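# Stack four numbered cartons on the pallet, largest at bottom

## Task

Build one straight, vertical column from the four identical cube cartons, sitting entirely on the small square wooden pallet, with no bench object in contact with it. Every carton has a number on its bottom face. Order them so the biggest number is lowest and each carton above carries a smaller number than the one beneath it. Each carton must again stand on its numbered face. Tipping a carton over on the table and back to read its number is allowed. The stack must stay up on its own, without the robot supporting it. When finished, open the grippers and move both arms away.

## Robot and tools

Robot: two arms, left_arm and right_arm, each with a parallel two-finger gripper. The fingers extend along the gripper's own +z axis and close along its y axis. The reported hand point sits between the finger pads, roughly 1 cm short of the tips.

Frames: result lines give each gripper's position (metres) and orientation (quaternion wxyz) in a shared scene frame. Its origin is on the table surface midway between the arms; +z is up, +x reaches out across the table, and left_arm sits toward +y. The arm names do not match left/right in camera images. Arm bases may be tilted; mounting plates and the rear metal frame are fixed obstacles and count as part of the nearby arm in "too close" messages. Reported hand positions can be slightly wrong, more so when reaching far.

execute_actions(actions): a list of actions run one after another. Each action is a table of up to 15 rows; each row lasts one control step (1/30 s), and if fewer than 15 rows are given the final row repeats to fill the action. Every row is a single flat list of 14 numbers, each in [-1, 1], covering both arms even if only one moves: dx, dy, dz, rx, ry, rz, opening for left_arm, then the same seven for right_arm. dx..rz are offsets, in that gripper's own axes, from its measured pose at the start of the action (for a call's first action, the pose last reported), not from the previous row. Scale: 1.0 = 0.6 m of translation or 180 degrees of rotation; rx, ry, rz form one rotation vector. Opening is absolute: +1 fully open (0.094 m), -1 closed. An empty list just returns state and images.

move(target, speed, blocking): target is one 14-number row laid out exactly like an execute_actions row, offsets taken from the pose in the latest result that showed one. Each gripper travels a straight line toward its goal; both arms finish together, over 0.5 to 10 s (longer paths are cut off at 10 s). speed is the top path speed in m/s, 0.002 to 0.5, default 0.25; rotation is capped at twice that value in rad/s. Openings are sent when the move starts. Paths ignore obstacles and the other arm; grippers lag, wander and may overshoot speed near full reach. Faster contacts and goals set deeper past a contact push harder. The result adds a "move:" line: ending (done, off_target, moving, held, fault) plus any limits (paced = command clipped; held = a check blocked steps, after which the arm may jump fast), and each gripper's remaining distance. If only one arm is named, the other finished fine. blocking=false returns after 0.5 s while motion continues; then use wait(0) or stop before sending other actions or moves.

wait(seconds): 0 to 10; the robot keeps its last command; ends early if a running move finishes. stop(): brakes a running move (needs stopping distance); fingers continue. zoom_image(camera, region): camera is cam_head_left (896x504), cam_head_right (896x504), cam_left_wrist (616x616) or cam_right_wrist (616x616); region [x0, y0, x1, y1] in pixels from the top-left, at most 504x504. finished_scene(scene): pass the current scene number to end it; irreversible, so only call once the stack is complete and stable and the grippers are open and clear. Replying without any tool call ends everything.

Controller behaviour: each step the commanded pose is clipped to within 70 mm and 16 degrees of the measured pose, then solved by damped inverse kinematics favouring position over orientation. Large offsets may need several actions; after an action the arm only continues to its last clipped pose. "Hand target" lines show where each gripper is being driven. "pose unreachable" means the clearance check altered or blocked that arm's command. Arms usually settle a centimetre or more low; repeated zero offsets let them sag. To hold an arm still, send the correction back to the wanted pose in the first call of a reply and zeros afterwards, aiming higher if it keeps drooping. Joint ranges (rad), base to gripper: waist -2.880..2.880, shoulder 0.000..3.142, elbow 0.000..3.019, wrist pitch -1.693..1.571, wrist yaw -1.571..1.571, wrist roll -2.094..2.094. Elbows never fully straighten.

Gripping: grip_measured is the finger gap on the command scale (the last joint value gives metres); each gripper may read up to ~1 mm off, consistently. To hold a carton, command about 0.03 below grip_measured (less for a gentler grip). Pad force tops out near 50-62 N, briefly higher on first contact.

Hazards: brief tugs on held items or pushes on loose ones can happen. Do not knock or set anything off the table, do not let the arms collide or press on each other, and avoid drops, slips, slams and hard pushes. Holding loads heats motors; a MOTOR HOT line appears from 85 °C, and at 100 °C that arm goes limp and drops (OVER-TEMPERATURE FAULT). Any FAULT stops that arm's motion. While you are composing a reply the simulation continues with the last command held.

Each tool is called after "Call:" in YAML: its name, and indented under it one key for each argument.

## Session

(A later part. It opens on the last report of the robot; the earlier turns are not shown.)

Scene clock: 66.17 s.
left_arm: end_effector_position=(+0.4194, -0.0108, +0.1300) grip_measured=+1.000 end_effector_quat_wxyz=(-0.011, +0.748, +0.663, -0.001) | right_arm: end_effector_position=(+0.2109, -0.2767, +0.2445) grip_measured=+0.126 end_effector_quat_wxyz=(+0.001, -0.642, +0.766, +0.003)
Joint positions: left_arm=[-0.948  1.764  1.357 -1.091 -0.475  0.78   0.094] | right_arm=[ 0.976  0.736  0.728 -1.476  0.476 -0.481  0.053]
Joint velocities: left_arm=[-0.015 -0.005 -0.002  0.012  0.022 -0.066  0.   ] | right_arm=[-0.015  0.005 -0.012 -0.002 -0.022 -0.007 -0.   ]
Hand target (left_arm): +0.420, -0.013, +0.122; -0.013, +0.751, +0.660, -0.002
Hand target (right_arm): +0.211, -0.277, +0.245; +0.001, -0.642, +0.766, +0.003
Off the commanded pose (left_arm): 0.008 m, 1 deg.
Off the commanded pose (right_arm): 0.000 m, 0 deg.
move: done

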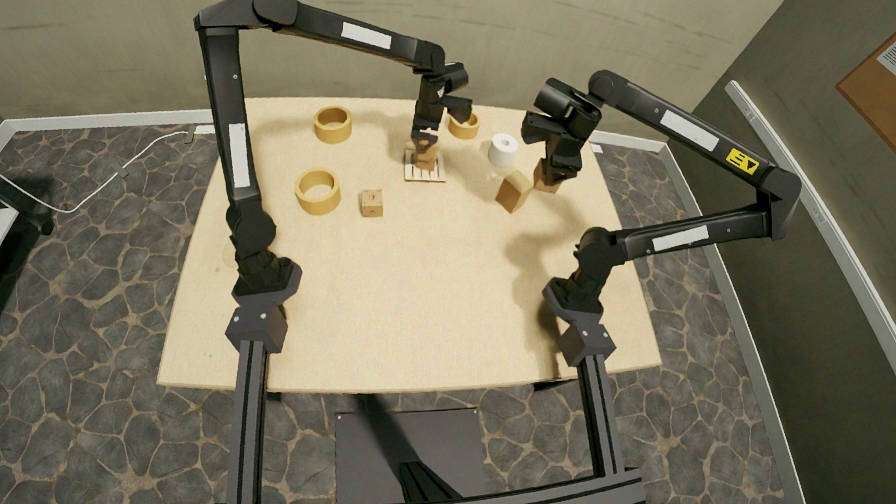

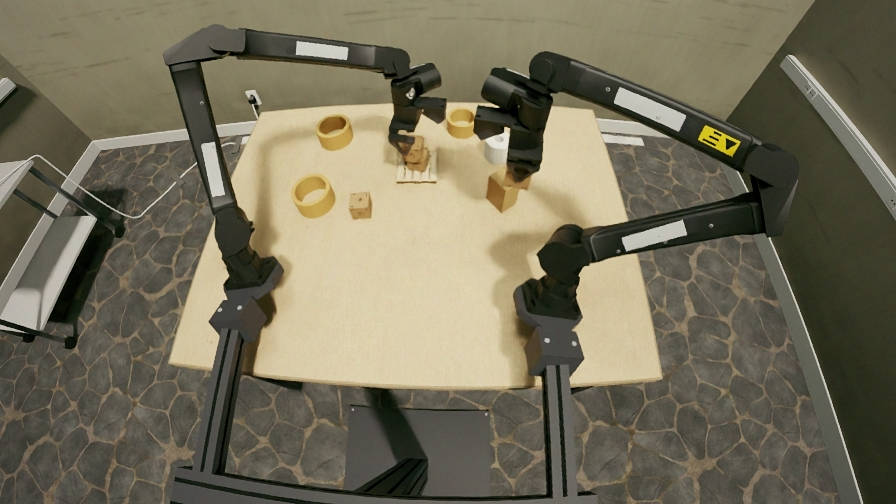

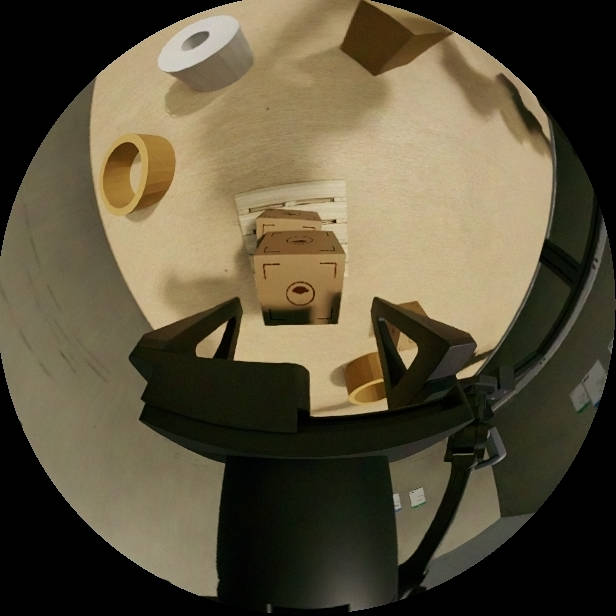

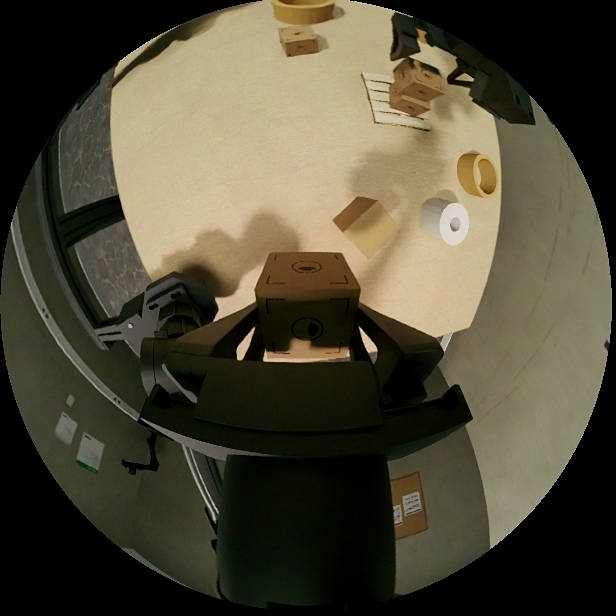

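Call:
move:
  target: [-0.025,0.015,0.065,-0.008,-0.008,0,1,0,0,0,0,0,0,0.06]
  speed: 0.1

Call:
execute_actions:
  actions:
    - [[0,0,0,0,0,0,0.08,0,0,0,0,0,0,0.06]]
    - [[0,0,-0.035,0,0,0,0.08,0,0,0,0,0,0,0.06]]

Scene clock: 67.27 s.
left_arm: end_effector_position=(+0.4237, -0.0246, +0.0964) grip_measured=+1.000 end_effector_quat_wxyz=(+0.007, +0.746, +0.665, -0.001) | right_arm: end_effector_position=(+0.2109, -0.2767, +0.2445) grip_measured=+0.126 end_effector_quat_wxyz=(+0.001, -0.642, +0.766, +0.003)
Joint positions: left_arm=[-0.928  1.816  1.339 -0.972 -0.475  0.814  0.094] | right_arm=[ 0.976  0.736  0.728 -1.476  0.476 -0.481  0.053]
Joint velocities: left_arm=[-0.005 -0.005 -0.002 -0.002 -0.066  0.022  0.   ] | right_arm=[-0.005 -0.005 -0.007 -0.022 -0.022  0.066 -0.   ]
Hand target (left_arm): +0.426, -0.026, +0.091; +0.007, +0.748, +0.663, -0.002
Hand target (right_arm): +0.211, -0.277, +0.245; +0.001, -0.642, +0.766, +0.003
Off the commanded pose (left_arm): 0.006 m, 0 deg.
Off the commanded pose (right_arm): 0.000 m, 0 deg.
move: done

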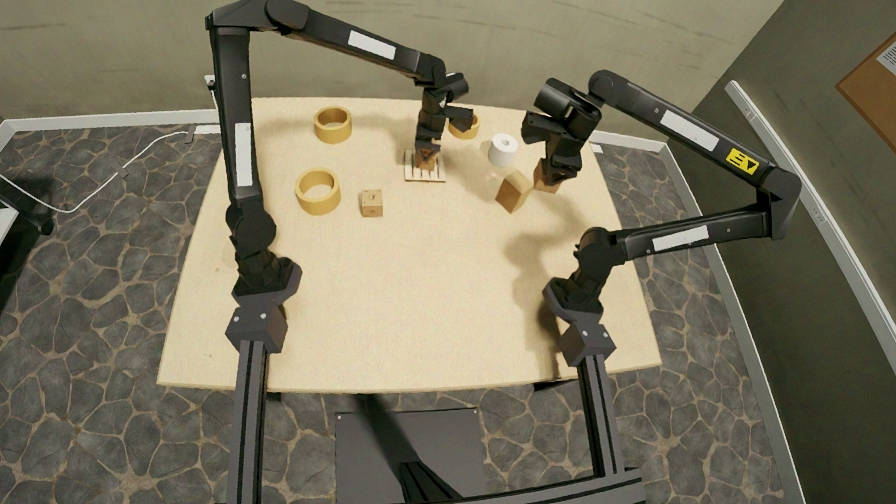

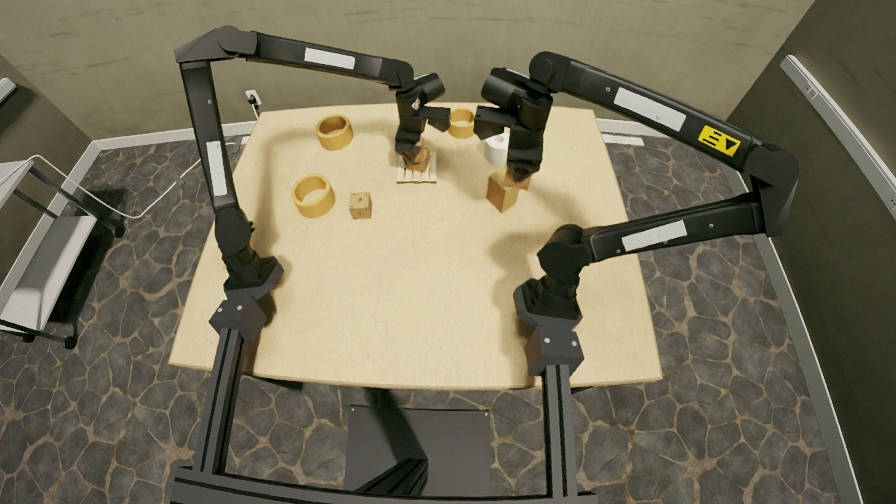

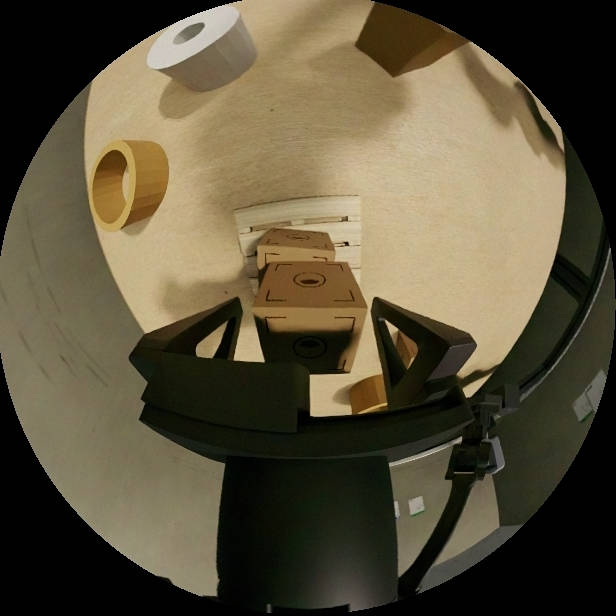

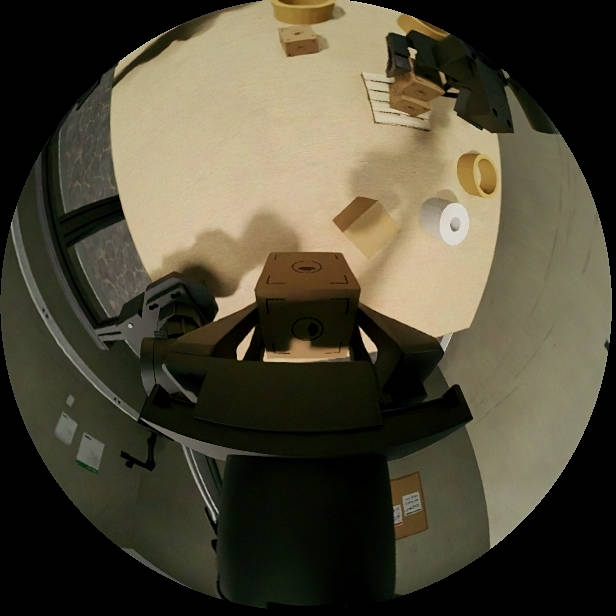

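Scene clock: 68.27 s.
left_arm: end_effector_position=(+0.4162, -0.0181, +0.0973) grip_measured=+0.140 end_effector_quat_wxyz=(-0.012, +0.751, +0.660, -0.000) | right_arm: end_effector_position=(+0.2109, -0.2767, +0.2445) grip_measured=+0.126 end_effector_quat_wxyz=(+0.001, -0.642, +0.766, +0.003)
Joint positions: left_arm=[-0.932  1.815  1.338 -1.014 -0.475  0.807  0.054] | right_arm=[ 0.976  0.736  0.728 -1.476  0.476 -0.481  0.053]
Joint velocities: left_arm=[-0.015  0.005 -0.017  0.012 -0.022 -0.11  -0.   ] | right_arm=[ 0.005 -0.015 -0.002 -0.007  0.037 -0.037 -0.001]
Hand target (left_arm): +0.423, -0.024, +0.117; +0.006, +0.746, +0.665, -0.001
Hand target (right_arm): +0.211, -0.277, +0.245; +0.001, -0.642, +0.766, +0.003
Off the commanded pose (left_arm): 0.022 m, 2 deg.
Off the commanded pose (right_arm): 0.000 m, 0 deg.

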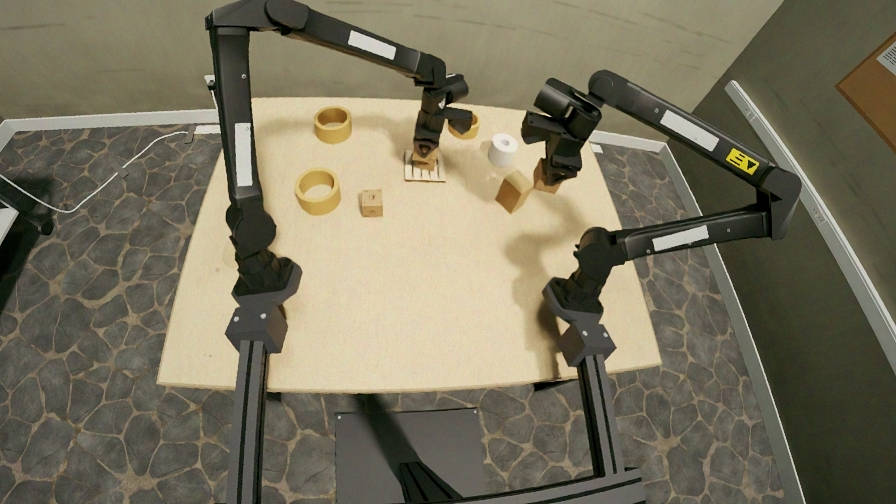

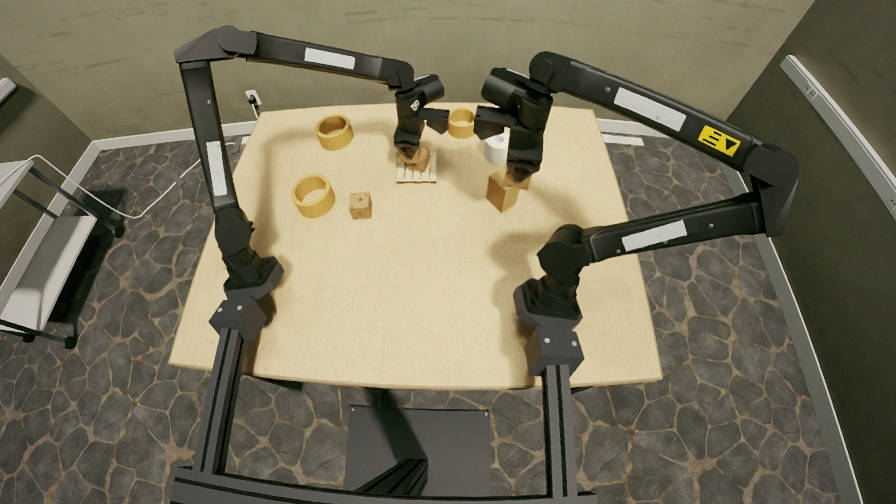

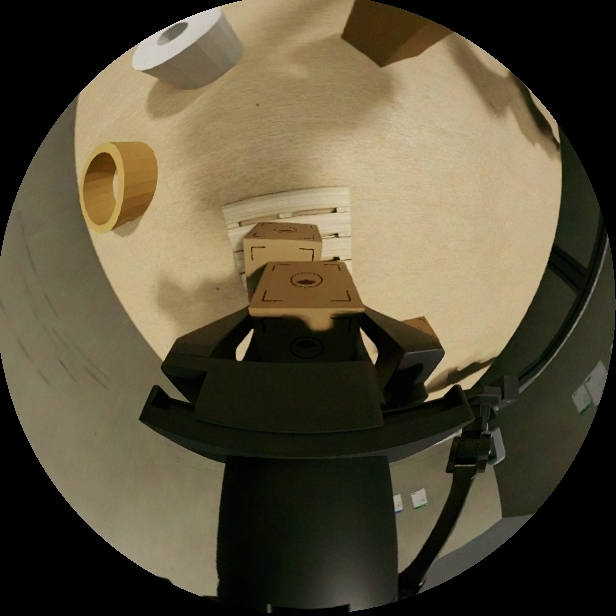

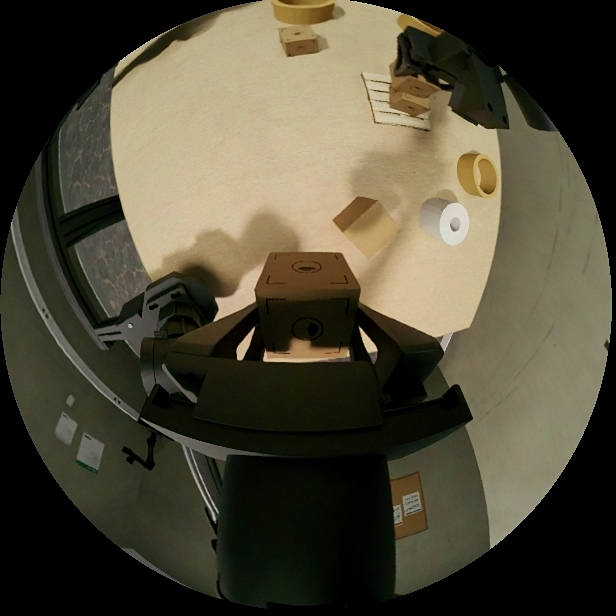

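Call:
move:
  target: [-0.042,0.045,-0.03,-0.012,-0.012,0.015,0.08,0,0,0,0,0,0,0.06]
  speed: 0.08

Call:
zoom_image:
  camera: "cam_right_wrist"
  region: [330,30,480,160]

Scene clock: 69.37 s.
left_arm: end_effector_position=(+0.4376, -0.0333, +0.1105) grip_measured=+0.140 end_effector_quat_wxyz=(+0.010, +0.759, +0.651, -0.001) | right_arm: end_effector_position=(+0.2109, -0.2767, +0.2445) grip_measured=+0.126 end_effector_quat_wxyz=(+0.001, -0.642, +0.766, +0.003)
Joint positions: left_arm=[-0.932  1.826  1.401 -1.018 -0.475  0.852  0.054] | right_arm=[ 0.976  0.736  0.728 -1.476  0.476 -0.481  0.053]
Joint velocities: left_arm=[ 0.005  0.005  0.007 -0.022 -0.037 -0.051 -0.002] | right_arm=[-0.005 -0.005 -0.007 -0.017 -0.066 -0.022  0.001]
Hand target (left_arm): +0.440, -0.046, +0.115; +0.015, +0.767, +0.642, -0.002
Hand target (right_arm): +0.211, -0.277, +0.245; +0.001, -0.642, +0.766, +0.003
Off the commanded pose (left_arm): 0.014 m, 2 deg.
Off the commanded pose (right_arm): 0.000 m, 0 deg.
move: off_target (left_arm)

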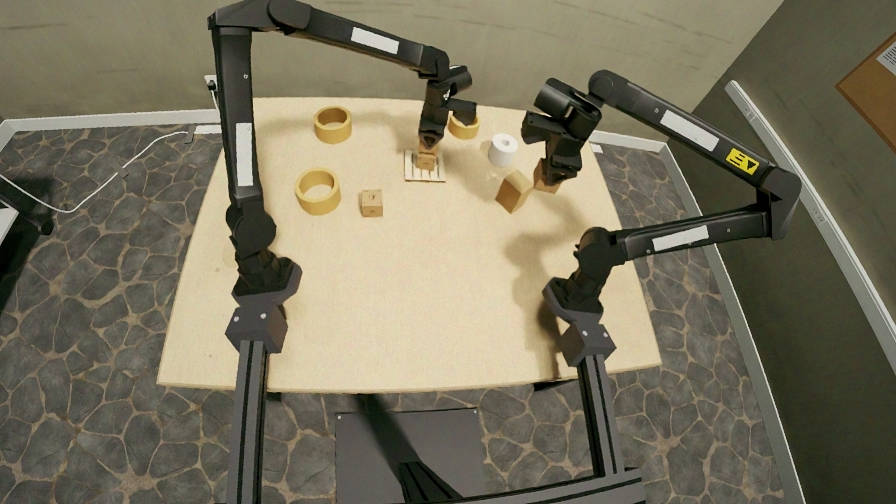

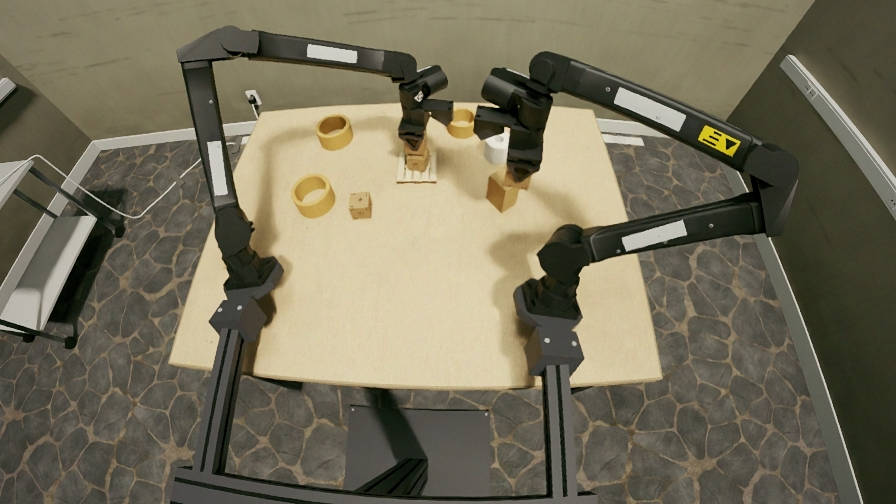

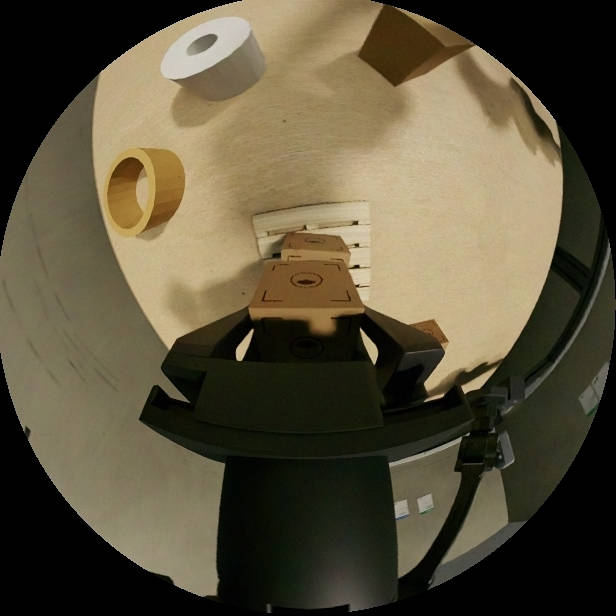

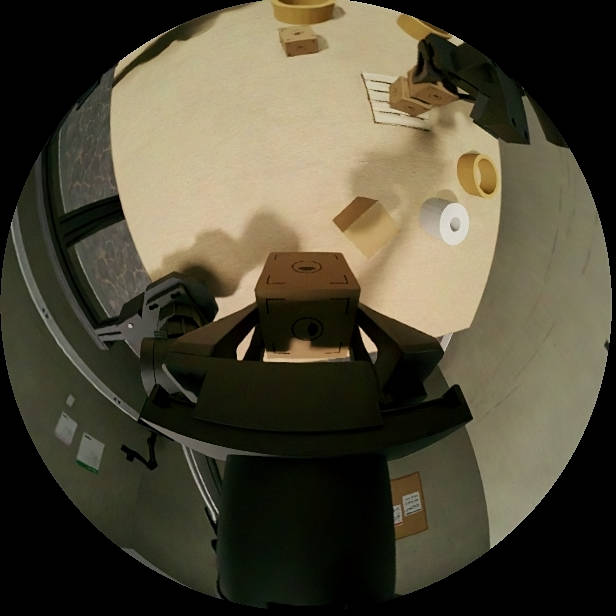

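Region (330, 30, 480, 160) of cam_right_wrist's 616x616 image, scaled by 3.360, with more detail than that image has; it fills the top 437 rows of this view, and the rest is white.

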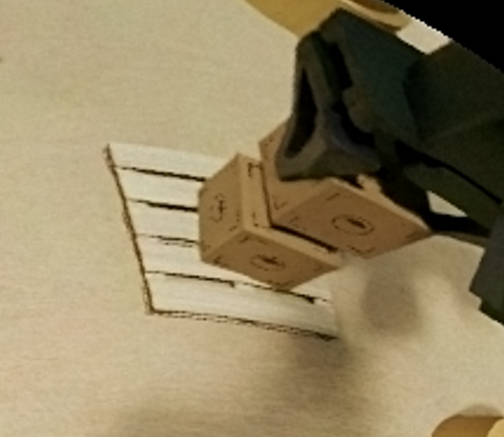

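Need waist rotation: -y 7mm, -x ~7mm.

Call:
move:
  target: [-0.035,-0.022,0.005,0,0,0.015,0.08,0,0,0,0,0,0,0.06]
  speed: 0.05

Call:
zoom_image:
  camera: "cam_right_wrist"
  region: [330,30,480,160]

Scene clock: 70.43 s.
left_arm: end_effector_position=(+0.4237, -0.0440, +0.1092) grip_measured=+0.140 end_effector_quat_wxyz=(+0.008, +0.770, +0.638, -0.002) | right_arm: end_effector_position=(+0.2109, -0.2767, +0.2445) grip_measured=+0.126 end_effector_quat_wxyz=(+0.001, -0.642, +0.766, +0.003)
Joint positions: left_arm=[-0.959  1.842  1.399 -1.018 -0.476  0.854  0.054] | right_arm=[ 0.976  0.736  0.728 -1.476  0.476 -0.481  0.053]
Joint velocities: left_arm=[-0.005 -0.005 -0.002  0.007 -0.022  0.022 -0.001] | right_arm=[ 0.005 -0.005  0.017 -0.027  0.022  0.037 -0.001]
Hand target (left_arm): +0.421, -0.052, +0.108; +0.010, +0.774, +0.633, -0.001
Hand target (right_arm): +0.211, -0.277, +0.245; +0.001, -0.642, +0.766, +0.003
Off the commanded pose (left_arm): 0.009 m, 1 deg.
Off the commanded pose (right_arm): 0.000 m, 0 deg.
move: done

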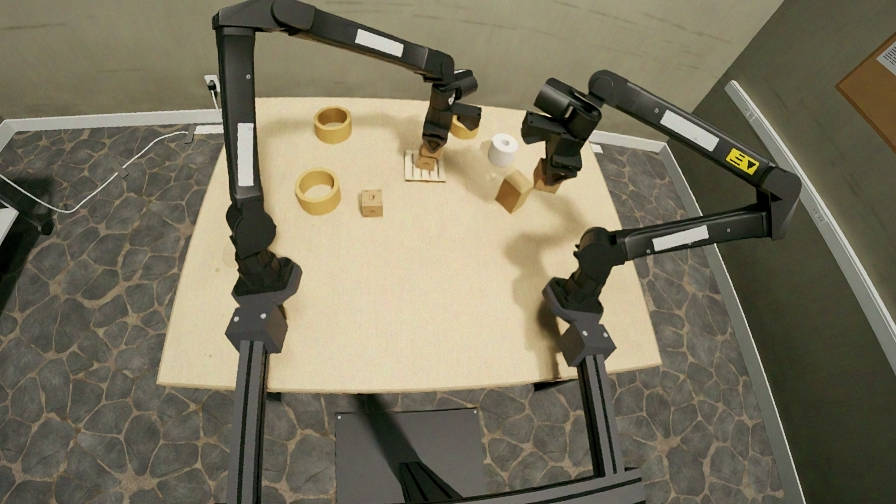

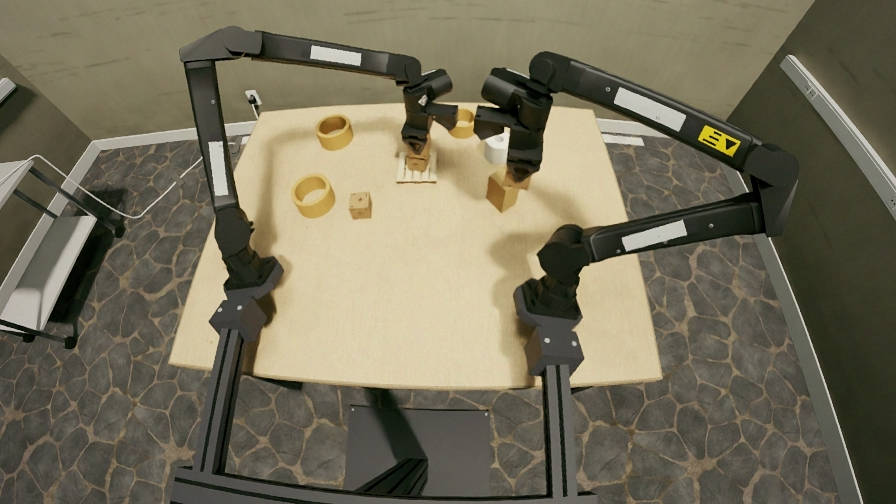

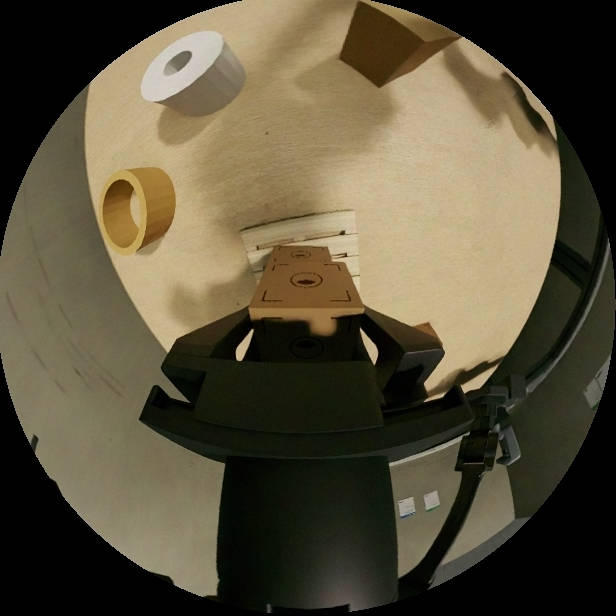

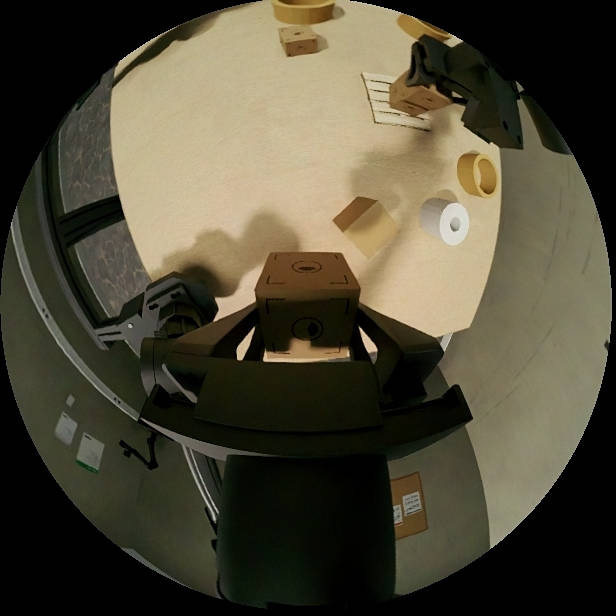

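Region (330, 30, 480, 160) of cam_right_wrist's 616x616 image, scaled by 3.360, with more detail than that image has; it fills the top 437 rows of this view, and the rest is white.

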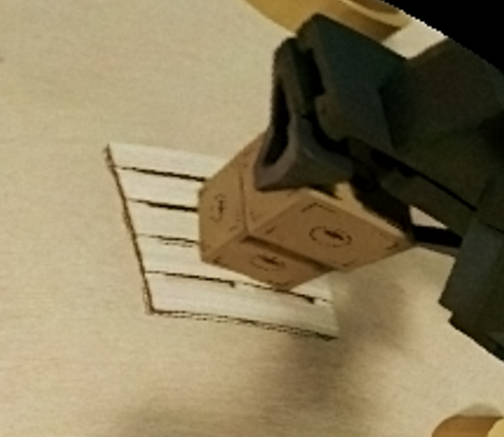

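Call:
move:
  target: [0.005,0.012,0.036,0,0,0,0.08,0,0,0,0,0,0,0.06]
  speed: 0.04

Call:
zoom_image:
  camera: "cam_right_wrist"
  region: [330,30,480,160]

Scene clock: 71.53 s.
left_arm: end_effector_position=(+0.4319, -0.0407, +0.0965) grip_measured=+0.140 end_effector_quat_wxyz=(+0.011, +0.766, +0.642, -0.001) | right_arm: end_effector_position=(+0.2109, -0.2767, +0.2445) grip_measured=+0.126 end_effector_quat_wxyz=(+0.001, -0.642, +0.766, +0.003)
Joint positions: left_arm=[-0.935  1.852  1.393 -0.983 -0.476  0.873  0.054] | right_arm=[ 0.976  0.736  0.728 -1.476  0.476 -0.481  0.053]
Joint velocities: left_arm=[ 0.005 -0.005  0.002 -0.002 -0.081 -0.066 -0.001] | right_arm=[-0.005 -0.005 -0.007 -0.017 -0.037 -0.022 -0.001]
Hand target (left_arm): +0.431, -0.043, +0.088; +0.008, +0.770, +0.638, -0.002
Hand target (right_arm): +0.211, -0.277, +0.245; +0.001, -0.642, +0.766, +0.003
Off the commanded pose (left_arm): 0.009 m, 1 deg.
Off the commanded pose (right_arm): 0.000 m, 0 deg.
move: done

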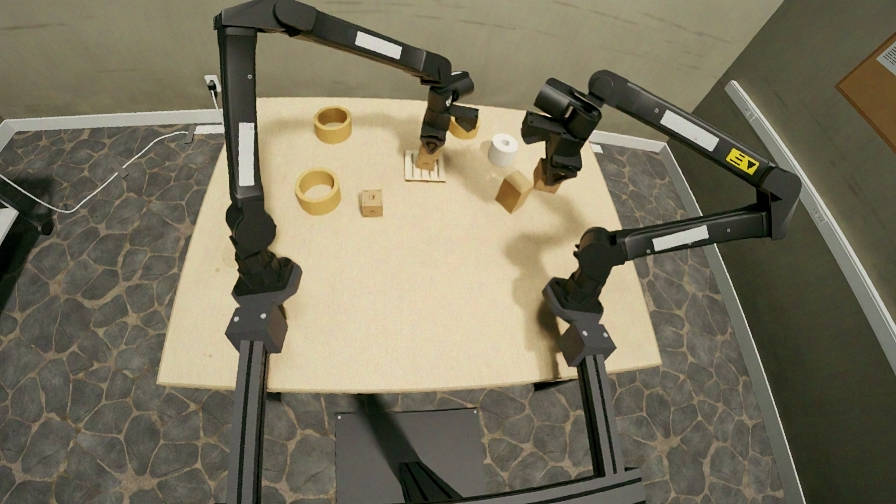

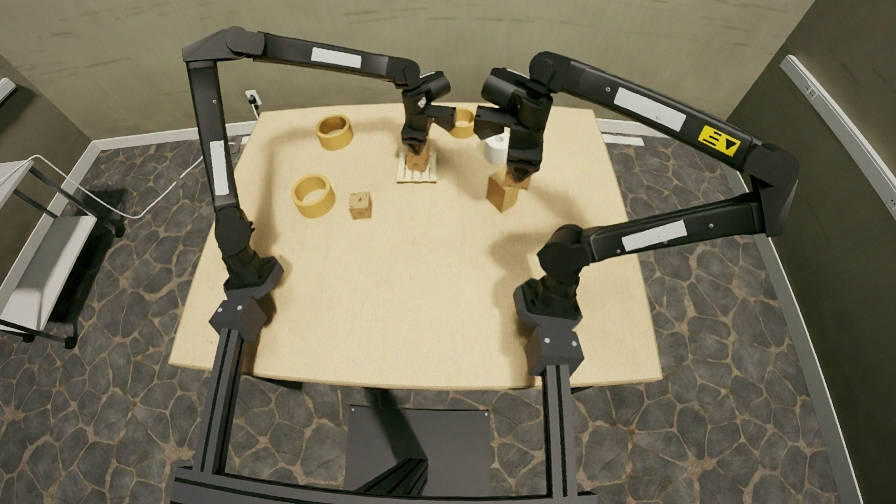

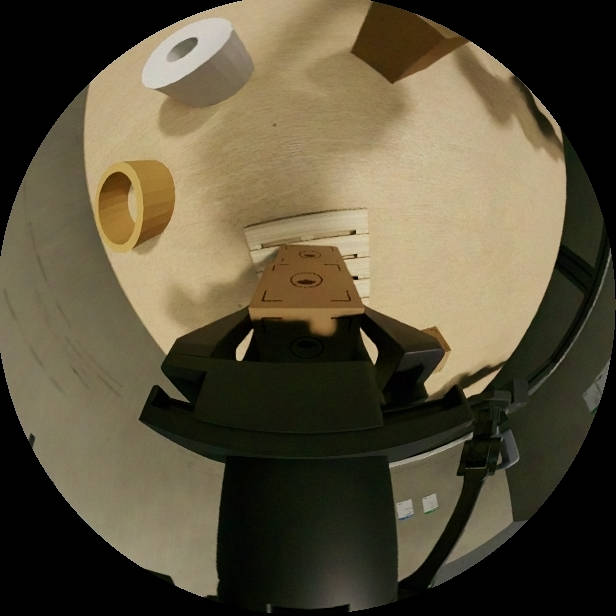

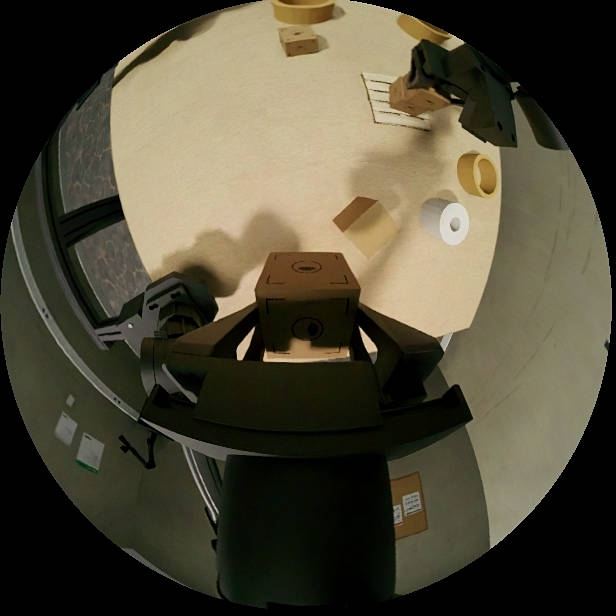

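Region (330, 30, 480, 160) of cam_right_wrist's 616x616 image, scaled by 3.360, with more detail than that image has; it fills the top 437 rows of this view, and the rest is white.

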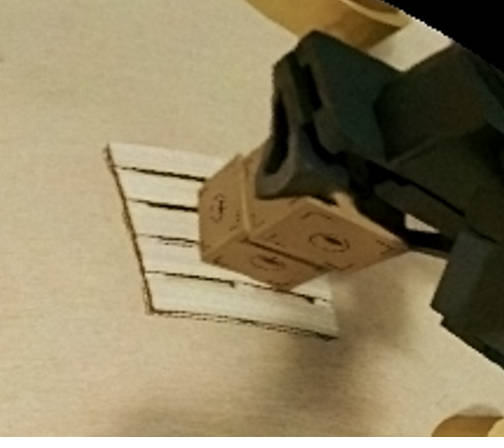

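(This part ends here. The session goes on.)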